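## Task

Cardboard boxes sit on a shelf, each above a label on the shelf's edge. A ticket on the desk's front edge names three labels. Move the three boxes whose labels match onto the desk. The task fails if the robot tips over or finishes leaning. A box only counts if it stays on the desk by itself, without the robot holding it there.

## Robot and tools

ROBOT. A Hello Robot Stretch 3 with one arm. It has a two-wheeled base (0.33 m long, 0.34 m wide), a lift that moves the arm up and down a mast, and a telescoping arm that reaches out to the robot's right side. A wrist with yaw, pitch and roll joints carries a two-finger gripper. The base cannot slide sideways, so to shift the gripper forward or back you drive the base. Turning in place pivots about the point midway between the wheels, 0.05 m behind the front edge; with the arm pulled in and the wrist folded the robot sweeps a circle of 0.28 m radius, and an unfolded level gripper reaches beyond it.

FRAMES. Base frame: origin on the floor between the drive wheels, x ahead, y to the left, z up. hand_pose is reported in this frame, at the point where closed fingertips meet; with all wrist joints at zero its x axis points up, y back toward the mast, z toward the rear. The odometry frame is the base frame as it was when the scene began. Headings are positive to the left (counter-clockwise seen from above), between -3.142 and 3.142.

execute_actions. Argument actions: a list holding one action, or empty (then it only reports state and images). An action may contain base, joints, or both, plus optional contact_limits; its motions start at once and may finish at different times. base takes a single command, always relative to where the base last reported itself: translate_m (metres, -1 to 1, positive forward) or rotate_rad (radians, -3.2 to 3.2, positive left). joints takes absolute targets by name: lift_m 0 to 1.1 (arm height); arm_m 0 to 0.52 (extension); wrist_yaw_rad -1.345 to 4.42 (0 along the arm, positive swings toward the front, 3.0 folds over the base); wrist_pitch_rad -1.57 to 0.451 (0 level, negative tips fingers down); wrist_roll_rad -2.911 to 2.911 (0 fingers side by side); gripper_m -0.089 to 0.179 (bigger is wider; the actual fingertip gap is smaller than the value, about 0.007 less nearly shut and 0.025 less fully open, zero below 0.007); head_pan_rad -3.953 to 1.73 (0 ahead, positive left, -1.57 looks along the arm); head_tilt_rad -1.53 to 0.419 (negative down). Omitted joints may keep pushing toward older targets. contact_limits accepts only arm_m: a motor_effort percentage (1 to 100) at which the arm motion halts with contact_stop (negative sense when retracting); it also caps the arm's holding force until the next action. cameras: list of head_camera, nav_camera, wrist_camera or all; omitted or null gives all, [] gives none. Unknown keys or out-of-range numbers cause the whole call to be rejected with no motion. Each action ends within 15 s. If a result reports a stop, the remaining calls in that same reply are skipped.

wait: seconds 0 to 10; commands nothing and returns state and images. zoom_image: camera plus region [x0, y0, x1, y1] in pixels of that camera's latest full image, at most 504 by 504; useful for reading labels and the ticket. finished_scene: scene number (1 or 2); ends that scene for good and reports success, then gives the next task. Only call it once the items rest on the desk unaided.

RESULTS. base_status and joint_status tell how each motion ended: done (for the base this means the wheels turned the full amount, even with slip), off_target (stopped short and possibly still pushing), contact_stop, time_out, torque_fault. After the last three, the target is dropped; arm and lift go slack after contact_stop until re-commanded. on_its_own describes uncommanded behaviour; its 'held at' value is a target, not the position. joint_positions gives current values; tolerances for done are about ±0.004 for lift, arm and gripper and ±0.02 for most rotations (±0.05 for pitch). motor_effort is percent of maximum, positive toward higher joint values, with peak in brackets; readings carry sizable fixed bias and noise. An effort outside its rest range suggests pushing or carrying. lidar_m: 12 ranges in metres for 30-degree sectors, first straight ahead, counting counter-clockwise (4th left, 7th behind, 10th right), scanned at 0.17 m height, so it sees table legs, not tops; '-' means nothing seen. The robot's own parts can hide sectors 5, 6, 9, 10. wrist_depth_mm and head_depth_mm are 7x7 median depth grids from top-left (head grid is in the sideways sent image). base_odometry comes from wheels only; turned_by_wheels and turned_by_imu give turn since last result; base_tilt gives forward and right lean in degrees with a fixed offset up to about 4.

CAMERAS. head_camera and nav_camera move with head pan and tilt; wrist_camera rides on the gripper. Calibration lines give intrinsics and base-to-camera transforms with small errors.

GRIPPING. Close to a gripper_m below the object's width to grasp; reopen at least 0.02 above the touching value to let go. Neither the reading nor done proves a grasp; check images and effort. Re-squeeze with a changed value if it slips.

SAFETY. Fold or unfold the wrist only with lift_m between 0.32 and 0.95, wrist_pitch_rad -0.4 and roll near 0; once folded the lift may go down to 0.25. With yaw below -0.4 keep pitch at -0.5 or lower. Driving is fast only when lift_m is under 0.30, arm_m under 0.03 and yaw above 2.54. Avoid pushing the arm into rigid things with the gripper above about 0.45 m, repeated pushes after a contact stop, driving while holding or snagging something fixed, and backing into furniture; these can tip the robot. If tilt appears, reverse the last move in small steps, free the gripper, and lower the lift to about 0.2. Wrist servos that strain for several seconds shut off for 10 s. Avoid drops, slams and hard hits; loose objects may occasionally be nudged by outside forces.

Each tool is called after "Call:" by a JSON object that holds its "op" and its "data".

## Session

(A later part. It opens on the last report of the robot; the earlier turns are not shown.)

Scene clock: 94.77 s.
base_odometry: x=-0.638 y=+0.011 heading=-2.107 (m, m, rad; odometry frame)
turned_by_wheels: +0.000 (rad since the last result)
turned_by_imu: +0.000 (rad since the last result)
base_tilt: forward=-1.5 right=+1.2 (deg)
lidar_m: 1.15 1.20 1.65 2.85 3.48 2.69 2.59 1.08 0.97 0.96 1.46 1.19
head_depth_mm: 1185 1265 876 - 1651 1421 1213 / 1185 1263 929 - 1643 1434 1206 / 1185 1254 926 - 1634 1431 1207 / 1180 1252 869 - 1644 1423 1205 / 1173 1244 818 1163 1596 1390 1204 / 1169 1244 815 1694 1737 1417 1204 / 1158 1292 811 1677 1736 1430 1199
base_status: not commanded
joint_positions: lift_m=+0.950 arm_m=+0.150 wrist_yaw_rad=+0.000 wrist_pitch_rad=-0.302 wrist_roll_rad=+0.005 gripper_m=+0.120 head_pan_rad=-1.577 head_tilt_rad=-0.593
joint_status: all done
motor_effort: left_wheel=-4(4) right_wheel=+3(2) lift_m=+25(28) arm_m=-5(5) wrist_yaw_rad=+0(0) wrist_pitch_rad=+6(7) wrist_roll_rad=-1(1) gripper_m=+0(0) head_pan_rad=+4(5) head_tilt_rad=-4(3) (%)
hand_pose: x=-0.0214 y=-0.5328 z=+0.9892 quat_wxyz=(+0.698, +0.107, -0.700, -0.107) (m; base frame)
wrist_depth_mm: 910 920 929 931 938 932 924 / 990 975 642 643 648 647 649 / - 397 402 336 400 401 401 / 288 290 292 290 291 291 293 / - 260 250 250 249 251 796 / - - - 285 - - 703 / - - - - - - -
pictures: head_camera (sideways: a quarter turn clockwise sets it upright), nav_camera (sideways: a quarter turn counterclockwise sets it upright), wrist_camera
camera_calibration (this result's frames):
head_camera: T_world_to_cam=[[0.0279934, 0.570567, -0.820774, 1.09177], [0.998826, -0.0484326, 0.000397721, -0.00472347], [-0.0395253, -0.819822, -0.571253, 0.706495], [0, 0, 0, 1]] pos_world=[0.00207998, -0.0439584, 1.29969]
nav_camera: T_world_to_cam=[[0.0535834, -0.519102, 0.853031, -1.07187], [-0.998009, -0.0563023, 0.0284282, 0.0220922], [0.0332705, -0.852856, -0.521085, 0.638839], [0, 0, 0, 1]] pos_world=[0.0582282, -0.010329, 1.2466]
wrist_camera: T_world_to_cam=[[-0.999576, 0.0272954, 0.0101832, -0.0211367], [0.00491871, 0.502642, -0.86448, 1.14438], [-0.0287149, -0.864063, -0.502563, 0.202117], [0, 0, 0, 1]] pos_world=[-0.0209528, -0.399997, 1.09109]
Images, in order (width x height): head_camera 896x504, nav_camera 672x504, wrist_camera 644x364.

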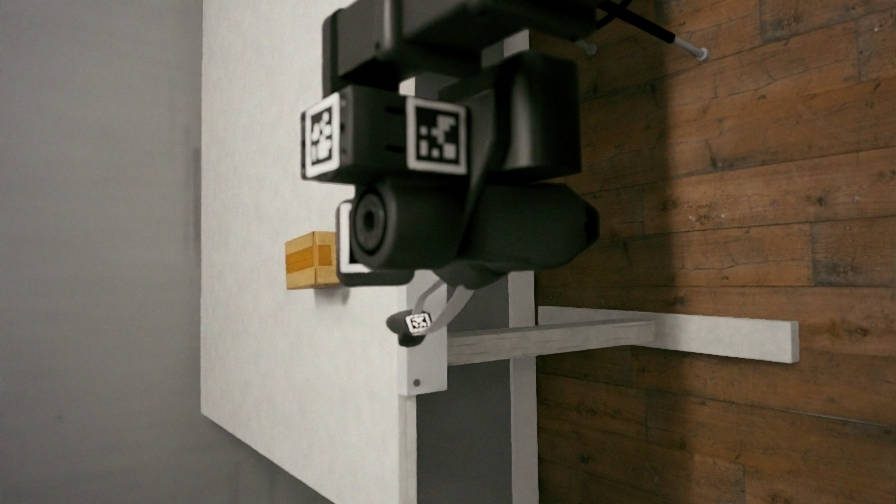

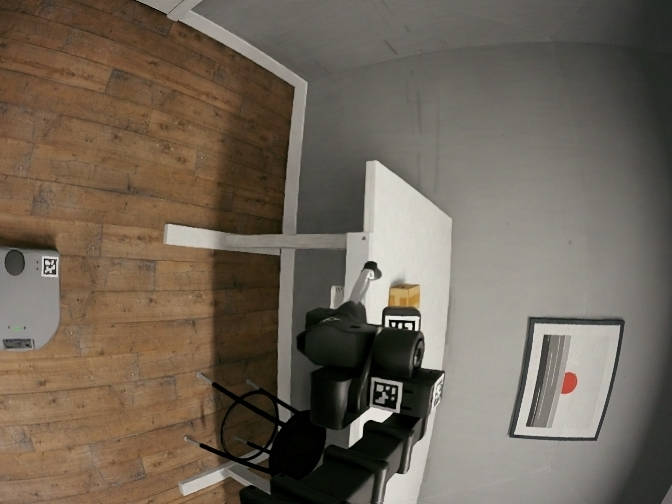

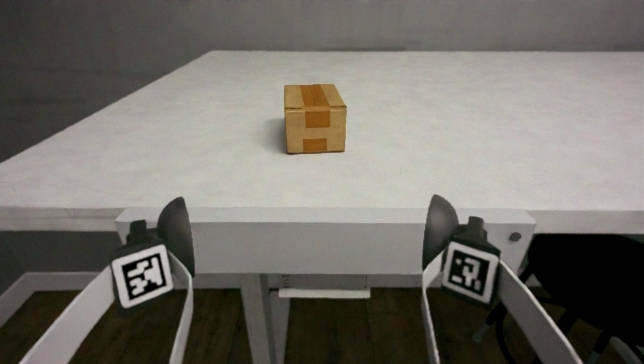

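Call:
{"op": "execute_actions", "data": {"actions": [{"base":{"rotate_rad":1.58},"joints":{"arm_m":0,"wrist_yaw_rad":2.62,"lift_m":0.29,"gripper_m":0.05,"head_pan_rad":0,"head_tilt_rad":-0.5}}], "cameras": ["nav_camera"]}}

Call:
{"op": "execute_actions", "data": {"actions": [{"base":{"translate_m":1.0}}], "cameras": []}}

Call:
{"op": "execute_actions", "data": {"actions": [{"base":{"translate_m":1.0}}], "cameras": ["head_camera"]}}

Scene clock: 101.77 s.
base_odometry: x=-0.638 y=+0.011 heading=-0.527 (m, m, rad; odometry frame)
turned_by_wheels: +1.580 (rad since the last result)
turned_by_imu: +1.597 (rad since the last result)
base_tilt: forward=-1.4 right=+1.3 (deg)
lidar_m: 3.03 3.35 2.68 2.59 1.08 0.97 0.96 1.46 1.19 1.15 1.20 1.68
head_depth_mm: 2885 3098 2751 2582 1918 1521 1259 / 2904 3230 3417 2570 1913 1522 1261 / 2894 3175 3481 2568 1917 1522 1258 / 2843 3122 3320 2549 1909 1511 1255 / 2840 3071 3297 2549 1896 1518 1263 / 2825 3093 3364 2568 1895 1520 1253 / 2873 3168 3395 2544 1912 1515 1253
base_status: done
joint_positions: lift_m=+0.290 arm_m=+0.001 wrist_yaw_rad=+2.618 wrist_pitch_rad=-0.302 wrist_roll_rad=+0.005 gripper_m=+0.050 head_pan_rad=-0.007 head_tilt_rad=-0.507
joint_status: all done
motor_effort: left_wheel=-5(10) right_wheel=+4(9) lift_m=+18(22) arm_m=-4(7) wrist_yaw_rad=+2(3) wrist_pitch_rad=+6(7) wrist_roll_rad=-1(1) gripper_m=-1(81) head_pan_rad=+5(54) head_tilt_rad=+3(11) (%)
hand_pose: x=+0.0974 y=+0.0598 z=+0.3296 quat_wxyz=(+0.284, +0.704, -0.078, +0.646) (m; base frame)
wrist_depth_mm: - - - - - - - / - - - - - - - / - - - - - - - / 889 882 886 881 873 887 890 / 696 691 721 691 688 695 692 / 568 569 543 571 547 570 574 / 490 482 495 485 481 482 482
pictures: nav_camera (sideways: a quarter turn counterclockwise sets it upright)
camera_calibration (this result's frames):
nav_camera: T_world_to_cam=[[0.444241, 0.0536284, 0.894301, -1.12808], [0.0527179, -0.998042, 0.033662, 0.00886535], [0.894355, 0.0321916, -0.446198, 0.536146], [0, 0, 0, 1]] pos_world=[0.0211675, 0.0520858, 1.24777]
Images, in order (width x height): nav_camera 672x504.

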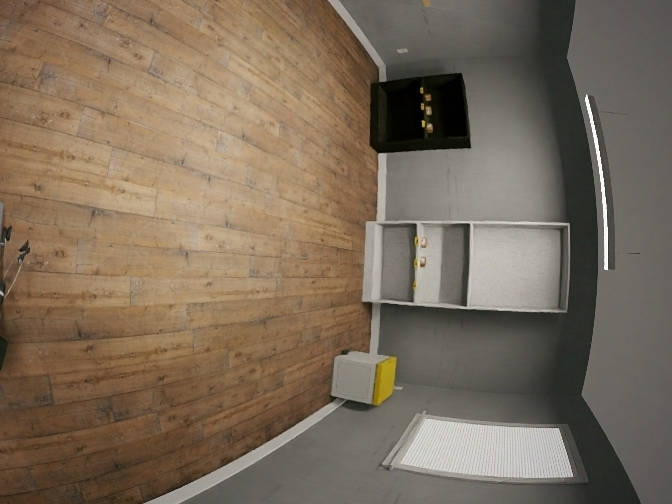

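Scene clock: 106.87 s.
base_odometry: x=+0.226 y=-0.493 heading=-0.527 (m, m, rad; odometry frame)
turned_by_wheels: +0.000 (rad since the last result)
turned_by_imu: -0.001 (rad since the last result)
base_tilt: forward=-1.4 right=+1.2 (deg)
lidar_m: 2.06 2.45 2.68 2.58 2.68 2.20 1.96 1.64 1.22 1.18 1.22 1.64
head_depth_mm: 2011 2226 2481 2021 1862 1525 1262 / 2014 2219 2464 2576 1903 1517 1260 / 1954 2193 2426 2492 1911 1526 1256 / 1951 2134 2332 2412 1905 1525 1258 / 1943 2148 2320 2396 1904 1520 1259 / 1938 2134 2250 2376 1902 1518 1255 / 1932 2144 2417 2540 1908 1518 1259
base_status: done
joint_positions: lift_m=+0.290 arm_m=+0.001 wrist_yaw_rad=+2.619 wrist_pitch_rad=-0.302 wrist_roll_rad=+0.005 gripper_m=+0.050 head_pan_rad=-0.007 head_tilt_rad=-0.506
joint_status: not commanded
motor_effort: left_wheel=-4(11) right_wheel=+3(12) lift_m=+19(19) arm_m=-5(4) wrist_yaw_rad=+1(2) wrist_pitch_rad=+6(6) wrist_roll_rad=-1(1) gripper_m=-1(0) head_pan_rad=+4(5) head_tilt_rad=+3(3) (%)
hand_pose: x=+0.0972 y=+0.0599 z=+0.3296 quat_wxyz=(+0.284, +0.704, -0.078, +0.646) (m; base frame)
wrist_depth_mm: - - - - - - - / - - - - - - - / - - - - - - - / 885 882 894 885 881 879 883 / 689 696 721 679 689 694 689 / 564 567 548 562 551 570 569 / 496 482 495 481 483 485 482
pictures: none
No camera images: the call's "cameras" was empty. Leave "cameras" out to get every camera's image.

Scene clock: 111.97 s.
base_odometry: x=+1.090 y=-0.996 heading=-0.528 (m, m, rad; odometry frame)
turned_by_wheels: +0.000 (rad since the last result)
turned_by_imu: -0.001 (rad since the last result)
base_tilt: forward=-1.5 right=+1.2 (deg)
lidar_m: 1.07 1.16 1.72 2.58 2.68 3.10 2.87 1.68 1.23 1.18 0.87 1.07
head_depth_mm: 1135 1254 1393 1578 1764 1514 1262 / 971 1074 1208 1531 1743 1518 1265 / 1082 1151 1324 1414 1584 1486 1261 / 1077 1154 1318 1412 1634 1499 1256 / 1071 1147 1313 1400 1634 1490 1260 / 1074 1145 1311 1400 1649 1482 1257 / 1069 1142 1303 1401 1574 1474 1254
base_status: done
joint_positions: lift_m=+0.290 arm_m=+0.001 wrist_yaw_rad=+2.619 wrist_pitch_rad=-0.302 wrist_roll_rad=+0.005 gripper_m=+0.050 head_pan_rad=-0.007 head_tilt_rad=-0.506
joint_status: not commanded
motor_effort: left_wheel=-3(13) right_wheel=+2(11) lift_m=+19(19) arm_m=-4(5) wrist_yaw_rad=+1(1) wrist_pitch_rad=+6(6) wrist_roll_rad=-1(1) gripper_m=+0(0) head_pan_rad=+5(4) head_tilt_rad=+3(3) (%)
hand_pose: x=+0.0972 y=+0.0599 z=+0.3296 quat_wxyz=(+0.284, +0.704, -0.078, +0.646) (m; base frame)
wrist_depth_mm: - - - - - - 972 / - - - - - - - / - - - - - - 939 / 873 889 888 887 888 889 849 / 692 690 726 699 690 689 698 / 570 571 546 572 549 568 567 / 490 485 498 483 482 480 483
pictures: head_camera (sideways: a quarter turn clockwise sets it upright)
camera_calibration (this result's frames):
head_camera: T_world_to_cam=[[-0.497305, 0.0279738, -0.867125, 1.15542], [0.0490943, 0.998786, 0.00406516, -0.00370493], [0.866186, -0.0405493, -0.498074, 0.605759], [0, 0, 0, 1]] pos_world=[0.0500755, -0.00405783, 1.30362]
Images, in order (width x height): head_camera 896x504.

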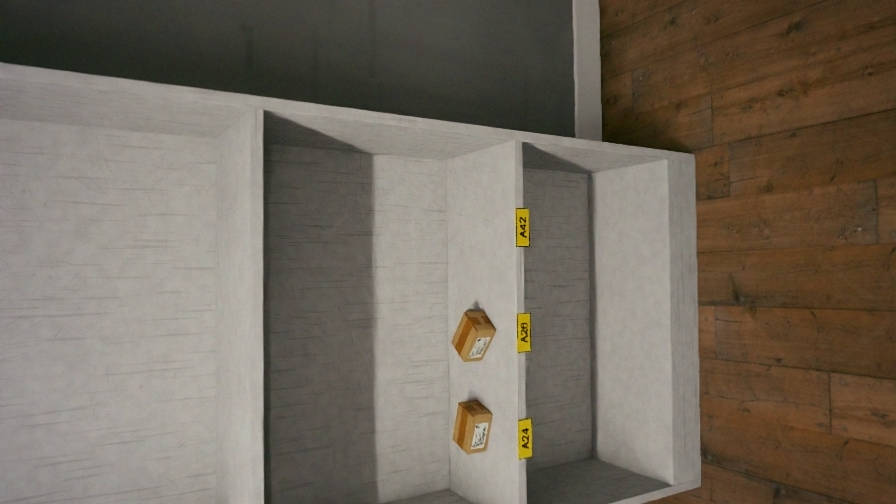

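Call:
{"op": "zoom_image", "data": {"camera": "head_camera", "region": [400, 260, 600, 480]}}

Call:
{"op": "execute_actions", "data": {"actions": [{"base":{"translate_m":0.44}}], "cameras": []}}

Call:
{"op": "execute_actions", "data": {"actions": [{"base":{"rotate_rad":1.567},"joints":{"lift_m":0.56,"wrist_yaw_rad":0.62,"gripper_m":0.175,"head_pan_rad":-1.45,"head_tilt_rad":-0.75,"arm_m":0.15}}]}}

Region (400, 260, 600, 480) of head_camera's 896x504 image, scaled by 2.291, with more detail than that image has; it fills the left 458 columns of this view, and the rest is white.

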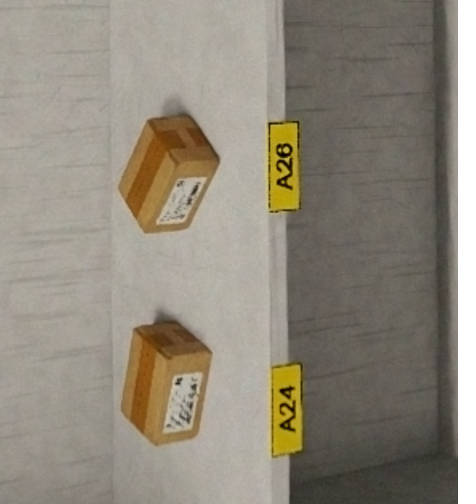

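Scene clock: 115.30 s.
base_odometry: x=+1.470 y=-1.218 heading=-0.528 (m, m, rad; odometry frame)
turned_by_wheels: +0.000 (rad since the last result)
turned_by_imu: +0.000 (rad since the last result)
base_tilt: forward=-1.5 right=+1.3 (deg)
lidar_m: 0.86 0.78 1.30 2.58 2.68 3.54 3.28 1.67 1.23 0.73 0.77 0.66
head_depth_mm: 681 687 653 697 801 1387 1259 / 699 771 707 932 1015 929 1134 / 697 768 703 956 1057 929 1165 / 696 763 702 960 1048 954 1162 / 695 765 701 951 1042 925 1164 / 692 761 702 953 1038 923 1155 / 688 760 700 943 1040 921 1158
base_status: done
joint_positions: lift_m=+0.290 arm_m=+0.001 wrist_yaw_rad=+2.619 wrist_pitch_rad=-0.302 wrist_roll_rad=+0.005 gripper_m=+0.050 head_pan_rad=-0.007 head_tilt_rad=-0.506
joint_status: not commanded
motor_effort: left_wheel=-3(9) right_wheel=+2(11) lift_m=+19(19) arm_m=-4(4) wrist_yaw_rad=+1(0) wrist_pitch_rad=+6(6) wrist_roll_rad=-1(1) gripper_m=+0(0) head_pan_rad=+3(5) head_tilt_rad=+2(2) (%)
hand_pose: x=+0.0972 y=+0.0599 z=+0.3296 quat_wxyz=(+0.284, +0.704, -0.078, +0.646) (m; base frame)
wrist_depth_mm: - - - - - 783 667 / - - - - 837 819 680 / - - - - 881 846 707 / 876 882 872 881 832 680 687 / 687 690 723 695 686 637 554 / 571 572 554 572 552 562 528 / 493 486 494 483 483 485 485
pictures: none
No camera images: the call's "cameras" was empty. Leave "cameras" out to get every camera's image.

Scene clock: 118.70 s.
base_odometry: x=+1.470 y=-1.218 heading=+1.039 (m, m, rad; odometry frame)
turned_by_wheels: +1.567 (rad since the last result)
turned_by_imu: +1.582 (rad since the last result)
base_tilt: forward=-1.4 right=+1.1 (deg)
lidar_m: 2.57 2.68 3.53 3.24 1.69 1.23 0.73 0.77 0.65 0.86 0.78 1.31
head_depth_mm: 700 634 910 980 996 1326 1145 / 709 627 942 1048 1185 - 1145 / 707 625 959 1058 1321 - 1139 / 713 622 971 1066 1357 1259 1137 / 721 656 984 1061 1359 1286 1139 / 729 654 1001 1015 1374 1283 1138 / 737 649 1018 1055 1263 1285 1133
base_status: done
joint_positions: lift_m=+0.560 arm_m=+0.150 wrist_yaw_rad=+0.621 wrist_pitch_rad=-0.302 wrist_roll_rad=+0.004 gripper_m=+0.175 head_pan_rad=-1.443 head_tilt_rad=-0.741
joint_status: all done
motor_effort: left_wheel=-4(14) right_wheel=+3(10) lift_m=+25(26) arm_m=+6(5) wrist_yaw_rad=-1(0) wrist_pitch_rad=+7(6) wrist_roll_rad=-1(1) gripper_m=+0(87) head_pan_rad=-5(56) head_tilt_rad=-4(21) (%)
hand_pose: x=+0.1167 y=-0.4878 z=+0.5992 quat_wxyz=(+0.697, +0.315, -0.634, +0.111) (m; base frame)
wrist_depth_mm: 985 442 529 547 463 400 354 / - 476 552 554 490 419 369 / - - 437 417 348 403 383 / - - 579 331 313 315 316 / - - 674 763 275 259 249 / - 926 738 768 656 572 210 / 763 774 692 681 659 579 509
pictures: head_camera (sideways: a quarter turn clockwise sets it upright), nav_camera (sideways: a quarter turn counterclockwise sets it upright), wrist_camera
camera_calibration (this result's frames):
head_camera: T_world_to_cam=[[-0.063045, 0.683116, -0.727583, 0.970854], [0.996303, 0.0857117, -0.00585614, 0.00343323], [0.0583619, -0.725262, -0.685995, 0.855157], [0, 0, 0, 1]] pos_world=[0.00787834, -0.0432879, 1.29303]
nav_camera: T_world_to_cam=[[0.137702, -0.626509, 0.767154, -0.960426], [-0.981118, -0.192482, 0.0189145, 0.0343794], [0.135813, -0.755273, -0.641184, 0.794457], [0, 0, 0, 1]] pos_world=[0.0580851, 0.00493445, 1.24554]
wrist_camera: T_world_to_cam=[[-0.828934, -0.559248, 0.0105164, -0.186562], [-0.28862, 0.411545, -0.864482, 0.77377], [0.479132, -0.719634, -0.502553, 0.0601217], [0, 0, 0, 1]] pos_world=[0.0398719, -0.37951, 0.701087]
Images, in order (width x height): head_camera 896x504, nav_camera 672x504, wrist_camera 644x364.

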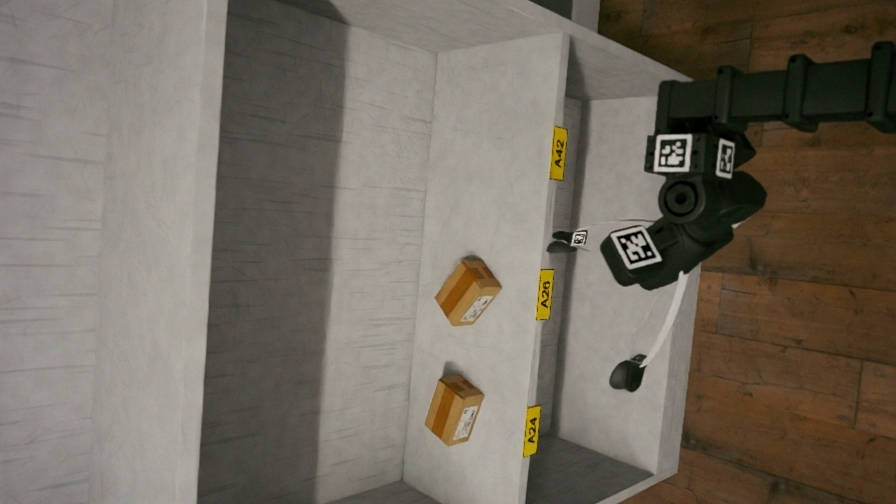

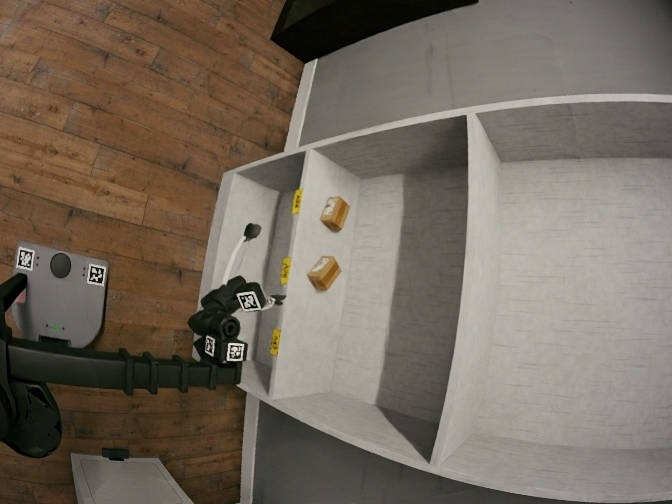

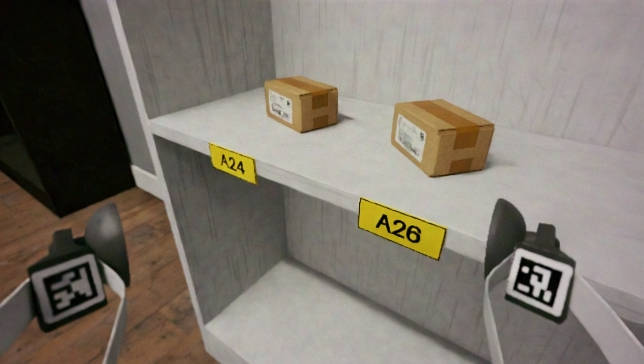

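Call:
{"op": "zoom_image", "data": {"camera": "wrist_camera", "region": [370, 80, 520, 200]}}

Region (370, 80, 520, 200) of wrist_camera's 644x364 image, scaled by 3.360; it fills the top 403 rows of this view, and the rest is white.

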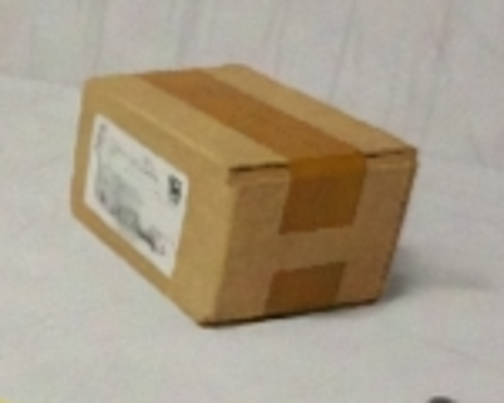

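Call:
{"op": "execute_actions", "data": {"actions": [{"base":{"translate_m":-0.036},"joints":{"lift_m":0.6,"wrist_yaw_rad":0.87,"gripper_m":0.15,"arm_m":0.425},"contact_limits":{"arm_m":15}}], "cameras": ["head_camera","wrist_camera"]}}

Scene clock: 122.53 s.
base_odometry: x=+1.452 y=-1.249 heading=+1.039 (m, m, rad; odometry frame)
turned_by_wheels: +0.000 (rad since the last result)
turned_by_imu: +0.001 (rad since the last result)
base_tilt: forward=-1.5 right=+1.2 (deg)
lidar_m: 2.61 2.72 3.54 3.30 1.64 1.19 0.70 0.73 0.64 0.86 0.80 1.30
head_depth_mm: 701 632 878 864 1416 1318 1144 / 707 627 944 1064 1141 1260 1132 / 708 625 955 1063 1328 1269 1143 / 711 621 972 1063 1348 1268 1137 / 720 653 985 1060 1344 1290 1136 / 727 651 1000 1028 1375 1280 1140 / 736 648 1012 1027 1310 1283 1132
base_status: done
joint_positions: lift_m=+0.600 arm_m=+0.425 wrist_yaw_rad=+0.869 wrist_pitch_rad=-0.302 wrist_roll_rad=+0.004 gripper_m=+0.150 head_pan_rad=-1.443 head_tilt_rad=-0.741
joint_status: all done
motor_effort: left_wheel=-5(11) right_wheel=+3(5) lift_m=+25(25) arm_m=+6(5) wrist_yaw_rad=+1(2) wrist_pitch_rad=+6(7) wrist_roll_rad=-1(1) gripper_m=+0(84) head_pan_rad=-4(4) head_tilt_rad=-4(3) (%)
contact_limits: arm_m 15 (drawing in: default 29, maximum 48; extending or still: default 42, maximum 68)
hand_pose: x=+0.1600 y=-0.7229 z=+0.6392 quat_wxyz=(+0.678, +0.391, -0.590, +0.197) (m; base frame)
wrist_depth_mm: 348 395 439 321 248 201 170 / 364 417 466 347 261 210 176 / 385 439 492 378 278 221 184 / 402 373 329 373 296 230 191 / - 297 301 308 296 228 200 / 973 250 253 189 255 - 207 / 787 216 210 161 216 217 206
pictures: head_camera (sideways: a quarter turn clockwise sets it upright), wrist_camera
camera_calibration (this result's frames):
head_camera: T_world_to_cam=[[-0.0629809, 0.683122, -0.727583, 0.970854], [0.996311, 0.0856182, -0.00585614, 0.00343318], [0.0582939, -0.725268, -0.685994, 0.855157], [0, 0, 0, 1]] pos_world=[0.00787428, -0.0432881, 1.29303]
wrist_camera: T_world_to_cam=[[-0.665976, -0.745899, 0.0105165, -0.443597], [-0.380951, 0.327944, -0.864482, 0.871934], [0.641368, -0.579731, -0.502553, -0.0345006], [0, 0, 0, 1]] pos_world=[0.0588662, -0.636825, 0.741098]
Images, in order (width x height): head_camera 896x504, wrist_camera 644x364.

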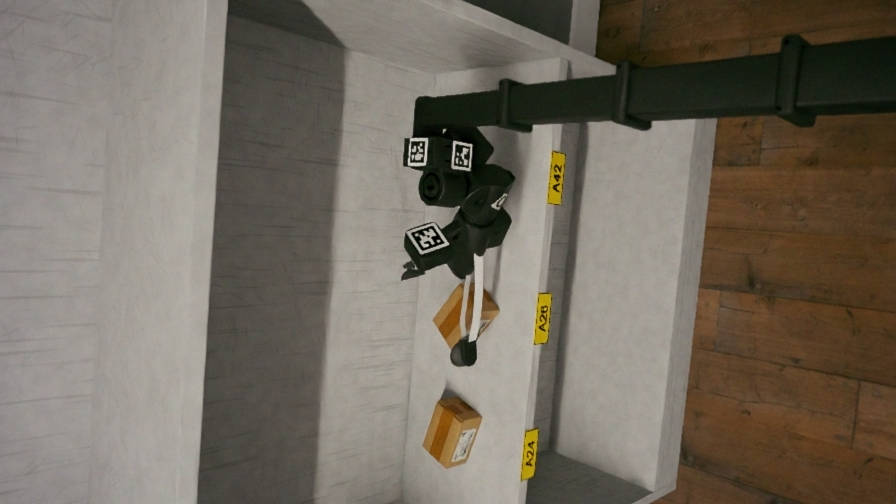

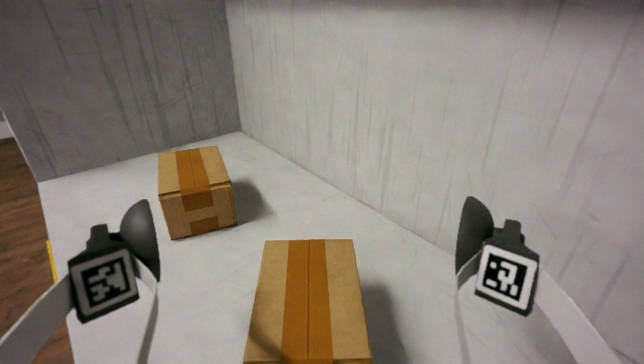

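Well aligned. Lower.

Call:
{"op": "execute_actions", "data": {"actions": [{"joints":{"lift_m":0.532,"gripper_m":0.11}}], "cameras": ["wrist_camera"]}}

Scene clock: 124.07 s.
base_odometry: x=+1.452 y=-1.249 heading=+1.039 (m, m, rad; odometry frame)
turned_by_wheels: +0.000 (rad since the last result)
turned_by_imu: +0.000 (rad since the last result)
base_tilt: forward=-1.5 right=+1.2 (deg)
lidar_m: 2.61 2.71 3.55 3.31 1.63 1.19 0.70 0.73 0.64 0.86 0.81 1.30
head_depth_mm: 704 631 880 864 1417 1318 1147 / 706 627 943 1065 1029 1288 - / 705 624 956 1080 1362 1262 1142 / 712 622 969 1078 1348 1265 1139 / 720 655 986 1061 1353 1289 1142 / 727 653 999 1030 1379 1280 1139 / 735 649 1012 1023 1310 1285 1132
base_status: not commanded
joint_positions: lift_m=+0.532 arm_m=+0.425 wrist_yaw_rad=+0.869 wrist_pitch_rad=-0.302 wrist_roll_rad=+0.004 gripper_m=+0.110 head_pan_rad=-1.443 head_tilt_rad=-0.741
joint_status: all done
motor_effort: left_wheel=-3(4) right_wheel=+3(3) lift_m=+19(25) arm_m=+5(6) wrist_yaw_rad=+2(1) wrist_pitch_rad=+7(6) wrist_roll_rad=-1(1) gripper_m=-1(83) head_pan_rad=-4(5) head_tilt_rad=-3(4) (%)
hand_pose: x=+0.1600 y=-0.7229 z=+0.5716 quat_wxyz=(+0.678, +0.391, -0.590, +0.197) (m; base frame)
wrist_depth_mm: 348 397 440 321 248 201 170 / 363 406 458 346 262 210 176 / 353 305 306 330 278 221 184 / 271 256 243 157 257 231 192 / 211 211 129 123 203 202 194 / 173 - 126 124 160 167 167 / 724 141 137 136 141 142 142
pictures: wrist_camera
camera_calibration (this result's frames):
wrist_camera: T_world_to_cam=[[-0.665976, -0.745899, 0.0105163, -0.442887], [-0.380951, 0.327944, -0.864482, 0.813513], [0.641368, -0.579731, -0.502553, -0.0684628], [0, 0, 0, 1]] pos_world=[0.0588662, -0.636825, 0.673519]
Images, in order (width x height): wrist_camera 644x364.

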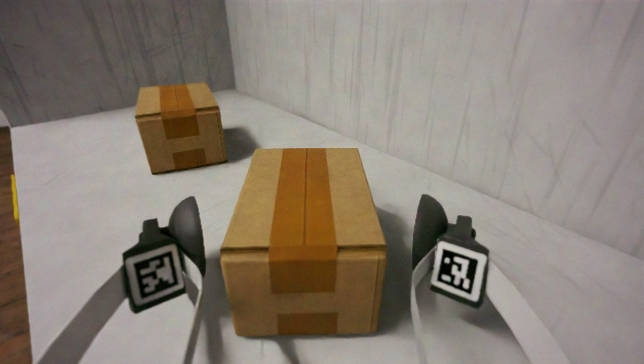

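Call:
{"op": "execute_actions", "data": {"actions": [{"joints":{"gripper_m":0.018}}], "cameras": []}}

Call:
{"op": "execute_actions", "data": {"actions": [{"joints":{"lift_m":0.56}}], "cameras": ["wrist_camera"]}}

Scene clock: 125.50 s.
base_odometry: x=+1.452 y=-1.249 heading=+1.039 (m, m, rad; odometry frame)
turned_by_wheels: +0.000 (rad since the last result)
turned_by_imu: +0.000 (rad since the last result)
base_tilt: forward=-1.5 right=+1.3 (deg)
lidar_m: 2.61 2.71 3.53 3.30 1.63 1.19 0.70 0.73 0.64 0.86 0.80 1.30
head_depth_mm: 703 631 880 864 1416 1317 1149 / 707 627 945 1069 1027 1292 - / 707 625 955 1079 1357 1266 1144 / 712 621 970 1083 1350 1267 1142 / 718 655 984 1071 1350 1286 1144 / 726 652 1000 1028 1381 1280 1142 / 733 648 1013 1028 1309 1282 1139
base_status: not commanded
joint_positions: lift_m=+0.532 arm_m=+0.425 wrist_yaw_rad=+0.870 wrist_pitch_rad=-0.302 wrist_roll_rad=+0.004 gripper_m=+0.019 head_pan_rad=-1.443 head_tilt_rad=-0.741
joint_status: all done
motor_effort: left_wheel=-5(4) right_wheel=+3(3) lift_m=+19(19) arm_m=+6(5) wrist_yaw_rad=+0(1) wrist_pitch_rad=+6(6) wrist_roll_rad=-1(1) gripper_m=-18(92) head_pan_rad=-4(5) head_tilt_rad=-4(4) (%)
hand_pose: x=+0.1600 y=-0.7228 z=+0.5716 quat_wxyz=(+0.678, +0.392, -0.590, +0.197) (m; base frame)
wrist_depth_mm: 346 395 433 323 248 202 169 / 363 407 452 346 261 211 176 / 352 305 306 331 277 221 183 / 272 257 244 157 257 231 192 / 211 202 127 127 198 202 194 / 172 166 138 136 155 167 167 / 148 141 141 141 141 142 142
pictures: none
No camera images: the call's "cameras" was empty. Leave "cameras" out to get every camera's image.

Scene clock: 126.53 s.
base_odometry: x=+1.452 y=-1.249 heading=+1.039 (m, m, rad; odometry frame)
turned_by_wheels: +0.000 (rad since the last result)
turned_by_imu: +0.000 (rad since the last result)
base_tilt: forward=-1.5 right=+1.3 (deg)
lidar_m: 2.61 2.71 3.54 3.31 1.63 1.19 0.70 0.73 0.64 0.86 0.81 1.30
head_depth_mm: 703 632 880 865 1422 1319 1146 / 708 627 940 1050 1024 - - / 704 623 960 1081 1341 1261 1144 / 712 621 971 1076 1353 1258 1148 / 719 653 987 1004 1355 1284 1136 / 727 651 1000 1028 1384 1281 1139 / 734 648 1014 1023 1313 1279 1135
base_status: not commanded
joint_positions: lift_m=+0.560 arm_m=+0.425 wrist_yaw_rad=+0.870 wrist_pitch_rad=-0.307 wrist_roll_rad=+0.004 gripper_m=+0.019 head_pan_rad=-1.443 head_tilt_rad=-0.741
joint_status: all done
motor_effort: left_wheel=-4(5) right_wheel=+3(3) lift_m=+26(25) arm_m=+6(6) wrist_yaw_rad=+1(1) wrist_pitch_rad=+8(8) wrist_roll_rad=-1(1) gripper_m=-18(18) head_pan_rad=-5(6) head_tilt_rad=-3(4) (%)
hand_pose: x=+0.1597 y=-0.7225 z=+0.5981 quat_wxyz=(+0.678, +0.393, -0.589, +0.195) (m; base frame)
wrist_depth_mm: 346 393 436 322 248 201 170 / 363 414 467 346 263 210 177 / 374 393 396 367 280 221 184 / 326 293 278 163 287 232 192 / 253 243 127 128 243 234 200 / 215 200 138 135 188 201 196 / 742 171 170 165 171 171 171
pictures: wrist_camera
camera_calibration (this result's frames):
wrist_camera: T_world_to_cam=[[-0.665624, -0.746211, 0.0106435, -0.443437], [-0.384146, 0.330364, -0.862144, 0.836997], [0.639825, -0.577953, -0.506552, -0.0508515], [0, 0, 0, 1]] pos_world=[0.0589028, -0.6368, 0.700572]
Images, in order (width x height): wrist_camera 644x364.

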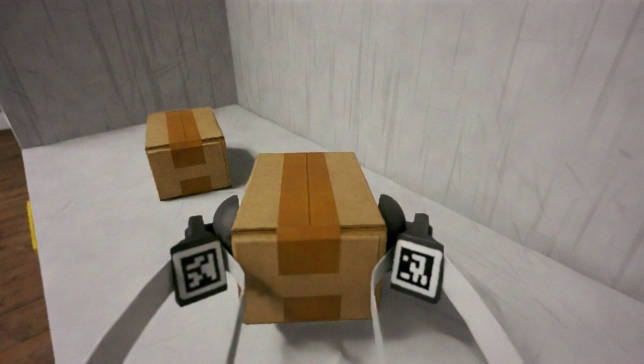

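Call:
{"op": "execute_actions", "data": {"actions": [{"joints":{"arm_m":0.2,"head_pan_rad":-0.4,"head_tilt_rad":-0.35}}], "cameras": ["head_camera"]}}

Scene clock: 129.53 s.
base_odometry: x=+1.452 y=-1.249 heading=+1.039 (m, m, rad; odometry frame)
turned_by_wheels: +0.000 (rad since the last result)
turned_by_imu: +0.001 (rad since the last result)
base_tilt: forward=-1.5 right=+1.3 (deg)
lidar_m: 2.61 2.71 3.55 3.32 1.63 1.19 0.70 0.73 0.64 0.86 0.80 1.31
head_depth_mm: 1121 1178 1234 1290 1356 942 1053 / 1295 1364 1436 1522 1605 1619 1387 / 1521 1617 1596 1696 1861 1742 1386 / 1847 1988 1736 1684 1851 1724 1396 / 2307 2493 2254 2494 2254 1736 1385 / 2298 2431 2628 2822 2319 1734 1384 / 2184 2330 2470 2668 2308 1735 1383
base_status: not commanded
joint_positions: lift_m=+0.560 arm_m=+0.200 wrist_yaw_rad=+0.870 wrist_pitch_rad=-0.308 wrist_roll_rad=+0.004 gripper_m=+0.019 head_pan_rad=-0.407 head_tilt_rad=-0.359
joint_status: all done
motor_effort: left_wheel=-5(4) right_wheel=+3(3) lift_m=+26(26) arm_m=-4(7) wrist_yaw_rad=+0(1) wrist_pitch_rad=+8(8) wrist_roll_rad=-1(1) gripper_m=-18(17) head_pan_rad=+5(54) head_tilt_rad=+4(25) (%)
hand_pose: x=+0.1597 y=-0.4981 z=+0.5979 quat_wxyz=(+0.678, +0.393, -0.589, +0.195) (m; base frame)
wrist_depth_mm: - - 479 563 495 398 337 / - - 523 566 510 416 350 / - - 511 404 415 406 364 / - - 583 163 310 311 309 / - - 127 128 244 243 245 / 905 914 138 135 719 217 202 / 777 775 766 651 649 528 183
pictures: head_camera (sideways: a quarter turn clockwise sets it upright)
camera_calibration (this result's frames):
head_camera: T_world_to_cam=[[-0.325746, 0.16717, -0.930561, 1.23713], [0.433364, 0.901161, 0.0101881, -0.0140217], [0.840289, -0.399953, -0.365995, 0.434047], [0, 0, 0, 1]] pos_world=[0.0443407, -0.0205764, 1.31023]
Images, in order (width x height): head_camera 896x504.

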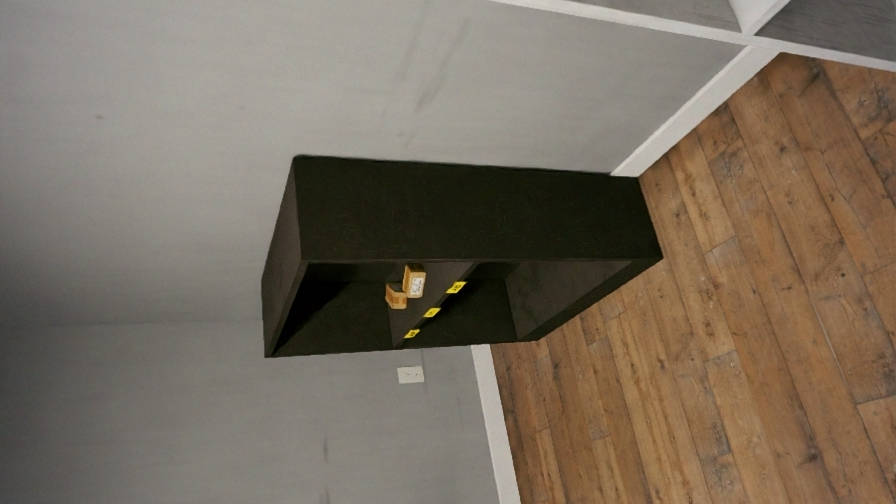

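Call:
{"op": "execute_actions", "data": {"actions": [{"base":{"rotate_rad":1.457},"joints":{"arm_m":0,"wrist_yaw_rad":2.62,"lift_m":0.29,"head_pan_rad":0,"head_tilt_rad":-0.5}}], "cameras": ["wrist_camera"]}}

Call:
{"op": "execute_actions", "data": {"actions": [{"base":{"translate_m":1.0}}], "cameras": []}}

Call:
{"op": "execute_actions", "data": {"actions": [{"base":{"translate_m":1.0}}], "cameras": ["head_camera"]}}

Scene clock: 133.10 s.
base_odometry: x=+1.452 y=-1.249 heading=+2.496 (m, m, rad; odometry frame)
turned_by_wheels: +1.457 (rad since the last result)
turned_by_imu: +1.472 (rad since the last result)
base_tilt: forward=-1.5 right=+1.2 (deg)
lidar_m: 3.26 1.85 1.24 0.70 0.71 0.64 0.64 0.85 0.81 2.25 2.64 3.34
head_depth_mm: 3547 3881 - 2637 1952 1541 1268 / 3505 3752 - 2677 1940 1532 1272 / 3405 3590 3779 2626 1930 1540 1266 / 3360 3672 3722 2640 1928 1538 1262 / 3318 3634 3902 2627 1939 1537 1269 / 3267 3558 3813 2613 1932 1532 1264 / 3244 3517 3759 2633 1922 1528 1264
base_status: done
joint_positions: lift_m=+0.290 arm_m=+0.001 wrist_yaw_rad=+2.619 wrist_pitch_rad=-0.308 wrist_roll_rad=+0.004 gripper_m=+0.019 head_pan_rad=-0.007 head_tilt_rad=-0.494
joint_status: all done
motor_effort: left_wheel=-3(12) right_wheel=+2(11) lift_m=+19(24) arm_m=-4(4) wrist_yaw_rad=+1(4) wrist_pitch_rad=+8(9) wrist_roll_rad=-1(1) gripper_m=-18(18) head_pan_rad=+4(41) head_tilt_rad=-3(16) (%)
hand_pose: x=+0.0970 y=+0.0594 z=+0.3283 quat_wxyz=(+0.286, +0.704, -0.076, +0.646) (m; base frame)
wrist_depth_mm: 887 - - - - - - / 818 - - - - - - / 630 - - - - - - / 648 871 826 163 882 882 860 / 663 696 127 128 681 687 691 / 561 567 138 135 524 569 568 / 495 481 481 467 478 480 484
pictures: wrist_camera
camera_calibration (this result's frames):
wrist_camera: T_world_to_cam=[[0.852303, -0.52294, 0.0106748, -0.0593354], [-0.257511, -0.437288, -0.861665, 0.355155], [0.455267, 0.731651, -0.507364, 0.24489], [0, 0, 0, 1]] pos_world=[0.0305375, -0.054898, 0.430907]
Images, in order (width x height): wrist_camera 644x364.

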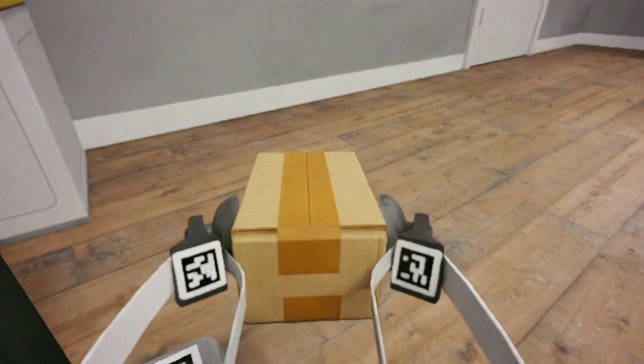

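Scene clock: 138.20 s.
base_odometry: x=+0.653 y=-0.647 heading=+2.496 (m, m, rad; odometry frame)
turned_by_wheels: +0.000 (rad since the last result)
turned_by_imu: -0.001 (rad since the last result)
base_tilt: forward=-1.4 right=+1.2 (deg)
lidar_m: 2.31 2.01 1.36 1.26 1.28 1.31 1.62 1.65 2.42 2.50 2.53 2.58
head_depth_mm: 2577 2815 3151 2642 1944 1542 1269 / 2546 2708 3046 2641 1940 1540 1269 / 2501 2660 2949 2619 1925 1538 1269 / 2444 2631 2957 2629 1926 1533 1268 / 2399 2586 2941 2606 1937 1532 1266 / 2375 2503 2864 2614 1932 1533 1257 / 2337 2547 2853 2633 1930 1535 1263
base_status: done
joint_positions: lift_m=+0.290 arm_m=+0.001 wrist_yaw_rad=+2.619 wrist_pitch_rad=-0.308 wrist_roll_rad=+0.004 gripper_m=+0.019 head_pan_rad=-0.007 head_tilt_rad=-0.495
joint_status: not commanded
motor_effort: left_wheel=-4(12) right_wheel=+2(11) lift_m=+19(19) arm_m=-4(4) wrist_yaw_rad=+1(1) wrist_pitch_rad=+9(9) wrist_roll_rad=-1(1) gripper_m=-18(18) head_pan_rad=+4(4) head_tilt_rad=-1(3) (%)
hand_pose: x=+0.0970 y=+0.0594 z=+0.3283 quat_wxyz=(+0.285, +0.704, -0.076, +0.646) (m; base frame)
wrist_depth_mm: 960 - - - - - - / - - - - - - - / - - - - - - - / 869 882 832 163 852 873 874 / 686 689 127 128 683 678 690 / 565 564 138 135 528 567 568 / 499 481 480 464 481 481 484
pictures: none
No camera images: the call's "cameras" was empty. Leave "cameras" out to get every camera's image.

Scene clock: 143.30 s.
base_odometry: x=-0.145 y=-0.045 heading=+2.496 (m, m, rad; odometry frame)
turned_by_wheels: +0.000 (rad since the last result)
turned_by_imu: -0.001 (rad since the last result)
base_tilt: forward=-1.5 right=+1.2 (deg)
lidar_m: 1.32 1.44 1.46 1.34 1.39 1.76 2.61 2.85 2.57 2.38 2.41 1.32
head_depth_mm: 1653 1766 1394 2209 1887 1541 1263 / 1629 1750 1396 1638 1947 1541 1270 / 1601 1725 1378 1805 1865 1542 1269 / 1555 1706 1383 2170 1941 1533 1270 / 1537 1685 1377 2127 1943 1534 1260 / 1522 1648 1149 2066 1946 1532 1272 / 1506 1627 1058 1978 1790 1522 1264
base_status: done
joint_positions: lift_m=+0.290 arm_m=+0.001 wrist_yaw_rad=+2.619 wrist_pitch_rad=-0.308 wrist_roll_rad=+0.004 gripper_m=+0.019 head_pan_rad=-0.007 head_tilt_rad=-0.495
joint_status: not commanded
motor_effort: left_wheel=-3(11) right_wheel=+2(11) lift_m=+19(19) arm_m=-4(4) wrist_yaw_rad=+1(0) wrist_pitch_rad=+9(8) wrist_roll_rad=-1(1) gripper_m=-18(19) head_pan_rad=+6(5) head_tilt_rad=-1(2) (%)
hand_pose: x=+0.0969 y=+0.0594 z=+0.3283 quat_wxyz=(+0.285, +0.704, -0.076, +0.646) (m; base frame)
wrist_depth_mm: - - - - - - - / - - - - - - - / - - - - - - - / 872 875 827 163 886 886 880 / 675 682 127 128 680 687 693 / 565 564 138 135 531 566 567 / 500 480 483 471 477 479 482
pictures: head_camera (sideways: a quarter turn clockwise sets it upright)
camera_calibration (this result's frames):
head_camera: T_world_to_cam=[[-0.487505, 0.0279048, -0.872674, 1.16259], [0.0490437, 0.998786, 0.00453987, -0.00432271], [0.871742, -0.040586, -0.488282, 0.592984], [0, 0, 0, 1]] pos_world=[0.0500532, -0.00405758, 1.30413]
Images, in order (width x height): head_camera 896x504.

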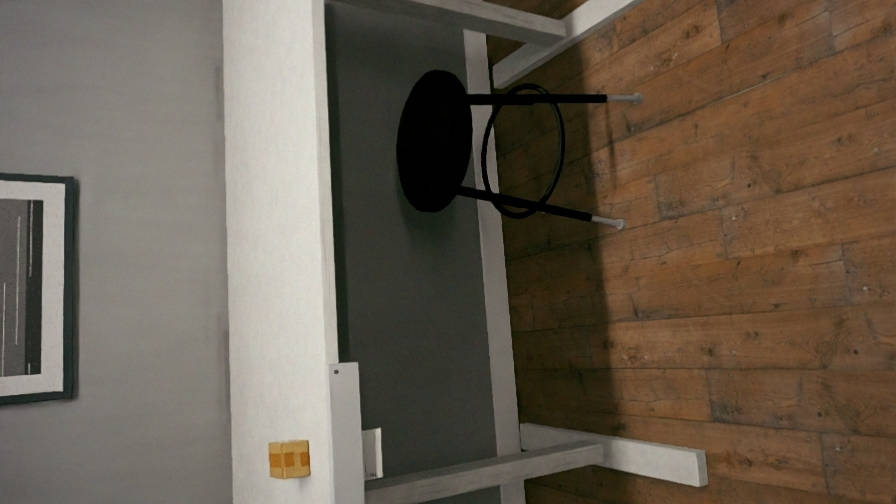

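Call:
{"op": "execute_actions", "data": {"actions": [{"base":{"translate_m":0.40},"joints":{"lift_m":0.75,"wrist_yaw_rad":0,"arm_m":0.1}}], "cameras": []}}

Call:
{"op": "execute_actions", "data": {"actions": [{"base":{"rotate_rad":1.68},"joints":{"lift_m":0.975,"arm_m":0.15,"head_pan_rad":-1.57,"head_tilt_rad":-0.6}}], "cameras": ["nav_camera","wrist_camera"]}}

Scene clock: 148.97 s.
base_odometry: x=-0.465 y=+0.196 heading=+2.496 (m, m, rad; odometry frame)
turned_by_wheels: +0.000 (rad since the last result)
turned_by_imu: +0.000 (rad since the last result)
base_tilt: forward=-1.4 right=+1.3 (deg)
lidar_m: 0.92 1.08 1.53 1.40 1.42 1.82 2.66 3.21 2.52 2.34 2.37 0.95
head_depth_mm: 1285 1430 1068 1317 1264 1487 1272 / 1270 1402 1071 1286 1240 1537 1266 / 1226 1371 1067 816 1670 1489 1269 / 1210 1350 1064 816 1857 1529 1265 / 1191 1331 1061 814 1788 1533 1269 / 1170 1314 1061 767 1784 1533 1259 / 1168 1287 1059 726 1753 1461 1266
base_status: done
joint_positions: lift_m=+0.750 arm_m=+0.100 wrist_yaw_rad=+0.001 wrist_pitch_rad=-0.308 wrist_roll_rad=+0.004 gripper_m=+0.019 head_pan_rad=-0.007 head_tilt_rad=-0.495
joint_status: all done
motor_effort: left_wheel=-2(8) right_wheel=+2(10) lift_m=+26(28) arm_m=+6(5) wrist_yaw_rad=+0(3) wrist_pitch_rad=+9(9) wrist_roll_rad=-1(1) gripper_m=-18(18) head_pan_rad=+5(4) head_tilt_rad=-2(3) (%)
hand_pose: x=-0.0212 y=-0.4815 z=+0.7878 quat_wxyz=(+0.698, +0.109, -0.700, -0.109) (m; base frame)
wrist_depth_mm: - - - - - - - / - - - - - - - / - - - - - - - / - - - 163 - - - / - - 127 128 - - - / - - 138 135 - - - / - 993 999 968 - 996 -
pictures: none
No camera images: the call's "cameras" was empty. Leave "cameras" out to get every camera's image.

Scene clock: 152.57 s.
base_odometry: x=-0.465 y=+0.196 heading=-2.108 (m, m, rad; odometry frame)
turned_by_wheels: +1.680 (rad since the last result)
turned_by_imu: +1.697 (rad since the last result)
base_tilt: forward=-1.5 right=+1.2 (deg)
lidar_m: 1.40 1.47 2.01 2.99 3.33 2.43 2.34 2.08 0.92 1.46 1.07 1.46
head_depth_mm: 1234 1312 - - 1652 1438 1210 / 1231 1302 - - 1645 1432 1204 / 1228 1310 - - 1696 1432 1210 / 1228 1305 921 - 1701 1437 1202 / 1223 1298 816 1780 1738 1426 1203 / 1221 1302 816 1774 1691 1415 1202 / 1214 1294 769 1235 1636 1414 1196
base_status: done
joint_positions: lift_m=+0.975 arm_m=+0.150 wrist_yaw_rad=+0.000 wrist_pitch_rad=-0.308 wrist_roll_rad=+0.004 gripper_m=+0.019 head_pan_rad=-1.563 head_tilt_rad=-0.593
joint_status: all done
motor_effort: left_wheel=-4(9) right_wheel=+3(9) lift_m=+26(27) arm_m=+5(3) wrist_yaw_rad=+1(0) wrist_pitch_rad=+9(9) wrist_roll_rad=-1(1) gripper_m=-17(18) head_pan_rad=-4(52) head_tilt_rad=-3(13) (%)
hand_pose: x=-0.0215 y=-0.5315 z=+1.0128 quat_wxyz=(+0.697, +0.109, -0.700, -0.109) (m; base frame)
wrist_depth_mm: 969 976 990 970 963 993 - / - 720 726 728 718 727 739 / 422 401 460 461 462 459 462 / 334 333 318 163 336 338 338 / 315 314 127 128 324 854 - / - - 138 135 - 717 910 / - - - - - 864 -
pictures: nav_camera (sideways: a quarter turn counterclockwise sets it upright), wrist_camera
camera_calibration (this result's frames):
nav_camera: T_world_to_cam=[[0.0607853, -0.518048, 0.853189, -1.07212], [-0.997131, -0.0701482, 0.0284472, 0.0220621], [0.0451127, -0.85247, -0.520825, 0.638429], [0, 0, 0, 1]] pos_world=[0.0583668, -0.00962088, 1.2466]
wrist_camera: T_world_to_cam=[[-0.999568, 0.0273108, 0.0108179, -0.0220999], [0.00454972, 0.507756, -0.861489, 1.1638], [-0.0290208, -0.861068, -0.507661, 0.221818], [0, 0, 0, 1]] pos_world=[-0.020948, -0.399321, 1.11545]
Images, in order (width x height): nav_camera 672x504, wrist_camera 644x364.

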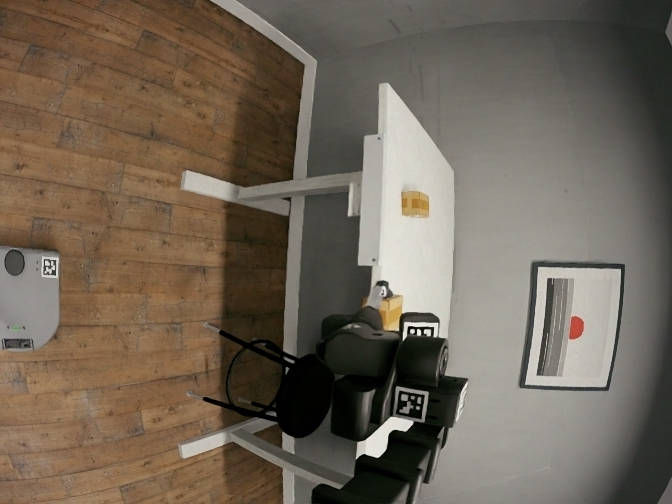

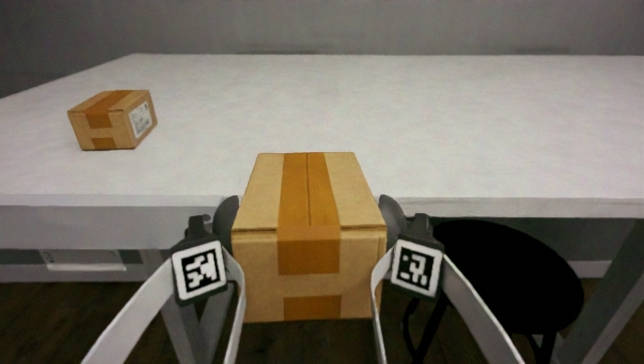

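Call:
{"op": "execute_actions", "data": {"actions": [{"joints":{"arm_m":0.41,"lift_m":0.955},"contact_limits":{"arm_m":15}}], "cameras": []}}

Call:
{"op": "execute_actions", "data": {"actions": [{"joints":{"lift_m":0.939}}], "cameras": ["wrist_camera"]}}

Scene clock: 155.83 s.
base_odometry: x=-0.465 y=+0.196 heading=-2.108 (m, m, rad; odometry frame)
turned_by_wheels: +0.000 (rad since the last result)
turned_by_imu: +0.001 (rad since the last result)
base_tilt: forward=-1.5 right=+1.3 (deg)
lidar_m: 1.40 1.47 2.01 3.00 3.33 2.43 2.34 2.09 0.92 1.46 1.07 1.46
head_depth_mm: 1234 1311 - - 1643 1432 1208 / 1232 1329 779 1677 1641 1430 1211 / 1224 1317 738 1800 1746 1418 1204 / 1223 1322 738 1782 1740 1428 1211 / 1225 1295 818 1769 1738 1425 1204 / 1219 1296 816 1771 1692 1427 1205 / 1211 1289 768 1228 1633 1419 1202
base_status: not commanded
joint_positions: lift_m=+0.955 arm_m=+0.410 wrist_yaw_rad=+0.000 wrist_pitch_rad=-0.308 wrist_roll_rad=+0.004 gripper_m=+0.019 head_pan_rad=-1.563 head_tilt_rad=-0.593
joint_status: all done
motor_effort: left_wheel=-4(5) right_wheel=+3(3) lift_m=+19(22) arm_m=+6(6) wrist_yaw_rad=+0(0) wrist_pitch_rad=+9(9) wrist_roll_rad=-1(1) gripper_m=-18(18) head_pan_rad=-5(5) head_tilt_rad=-2(3) (%)
contact_limits: arm_m 15 (drawing in: default 29, maximum 48; extending or still: default 42, maximum 68)
hand_pose: x=-0.0215 y=-0.7915 z=+0.9932 quat_wxyz=(+0.697, +0.109, -0.700, -0.109) (m; base frame)
wrist_depth_mm: 730 729 733 733 742 736 745 / 628 628 632 632 641 640 642 / 397 400 402 401 402 406 405 / 294 293 279 163 295 296 296 / 232 231 127 128 232 232 234 / 190 191 138 135 180 192 192 / 163 163 163 158 162 163 164
pictures: none
No camera images: the call's "cameras" was empty. Leave "cameras" out to get every camera's image.

Scene clock: 156.70 s.
base_odometry: x=-0.465 y=+0.196 heading=-2.108 (m, m, rad; odometry frame)
turned_by_wheels: +0.000 (rad since the last result)
turned_by_imu: +0.000 (rad since the last result)
base_tilt: forward=-1.4 right=+1.3 (deg)
lidar_m: 1.40 1.47 2.02 2.99 3.32 2.43 2.34 2.08 0.92 1.46 1.07 1.45
head_depth_mm: 1230 1312 932 - 1696 1426 1211 / 1233 1334 - 1689 1649 1436 1208 / 1228 1329 740 1789 1744 1431 1207 / 1227 1324 737 1776 1745 1420 1203 / 1222 1302 819 1778 1747 1426 1207 / 1219 1298 815 1761 1687 1426 1206 / 1210 1289 768 1227 1632 1418 1205
base_status: not commanded
joint_positions: lift_m=+0.939 arm_m=+0.410 wrist_yaw_rad=+0.000 wrist_pitch_rad=-0.304 wrist_roll_rad=+0.004 gripper_m=+0.019 head_pan_rad=-1.563 head_tilt_rad=-0.593
joint_status: all done
motor_effort: left_wheel=-3(4) right_wheel=+3(3) lift_m=+18(19) arm_m=+6(6) wrist_yaw_rad=+0(0) wrist_pitch_rad=+7(9) wrist_roll_rad=-1(1) gripper_m=-18(17) head_pan_rad=-4(4) head_tilt_rad=-3(2) (%)
hand_pose: x=-0.0215 y=-0.7919 z=+0.9783 quat_wxyz=(+0.698, +0.107, -0.700, -0.107) (m; base frame)
wrist_depth_mm: 726 736 738 744 738 735 745 / 575 576 582 589 584 594 589 / 361 366 366 368 366 367 369 / 265 265 253 161 267 266 267 / 210 209 127 128 211 211 211 / 173 172 138 136 162 173 174 / 147 147 147 143 147 148 147
pictures: wrist_camera
camera_calibration (this result's frames):
wrist_camera: T_world_to_cam=[[-0.999568, 0.0273648, 0.0106976, -0.0144557], [0.00454971, 0.50386, -0.863774, 1.26549], [-0.029027, -0.863352, -0.503767, -0.0255427], [0, 0, 0, 1]] pos_world=[-0.0209485, -0.659288, 1.08039]
Images, in order (width x height): wrist_camera 644x364.

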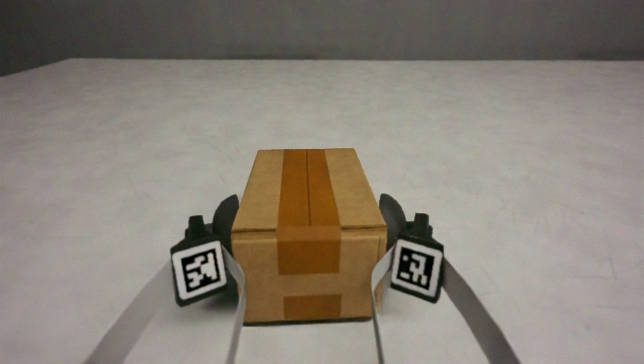

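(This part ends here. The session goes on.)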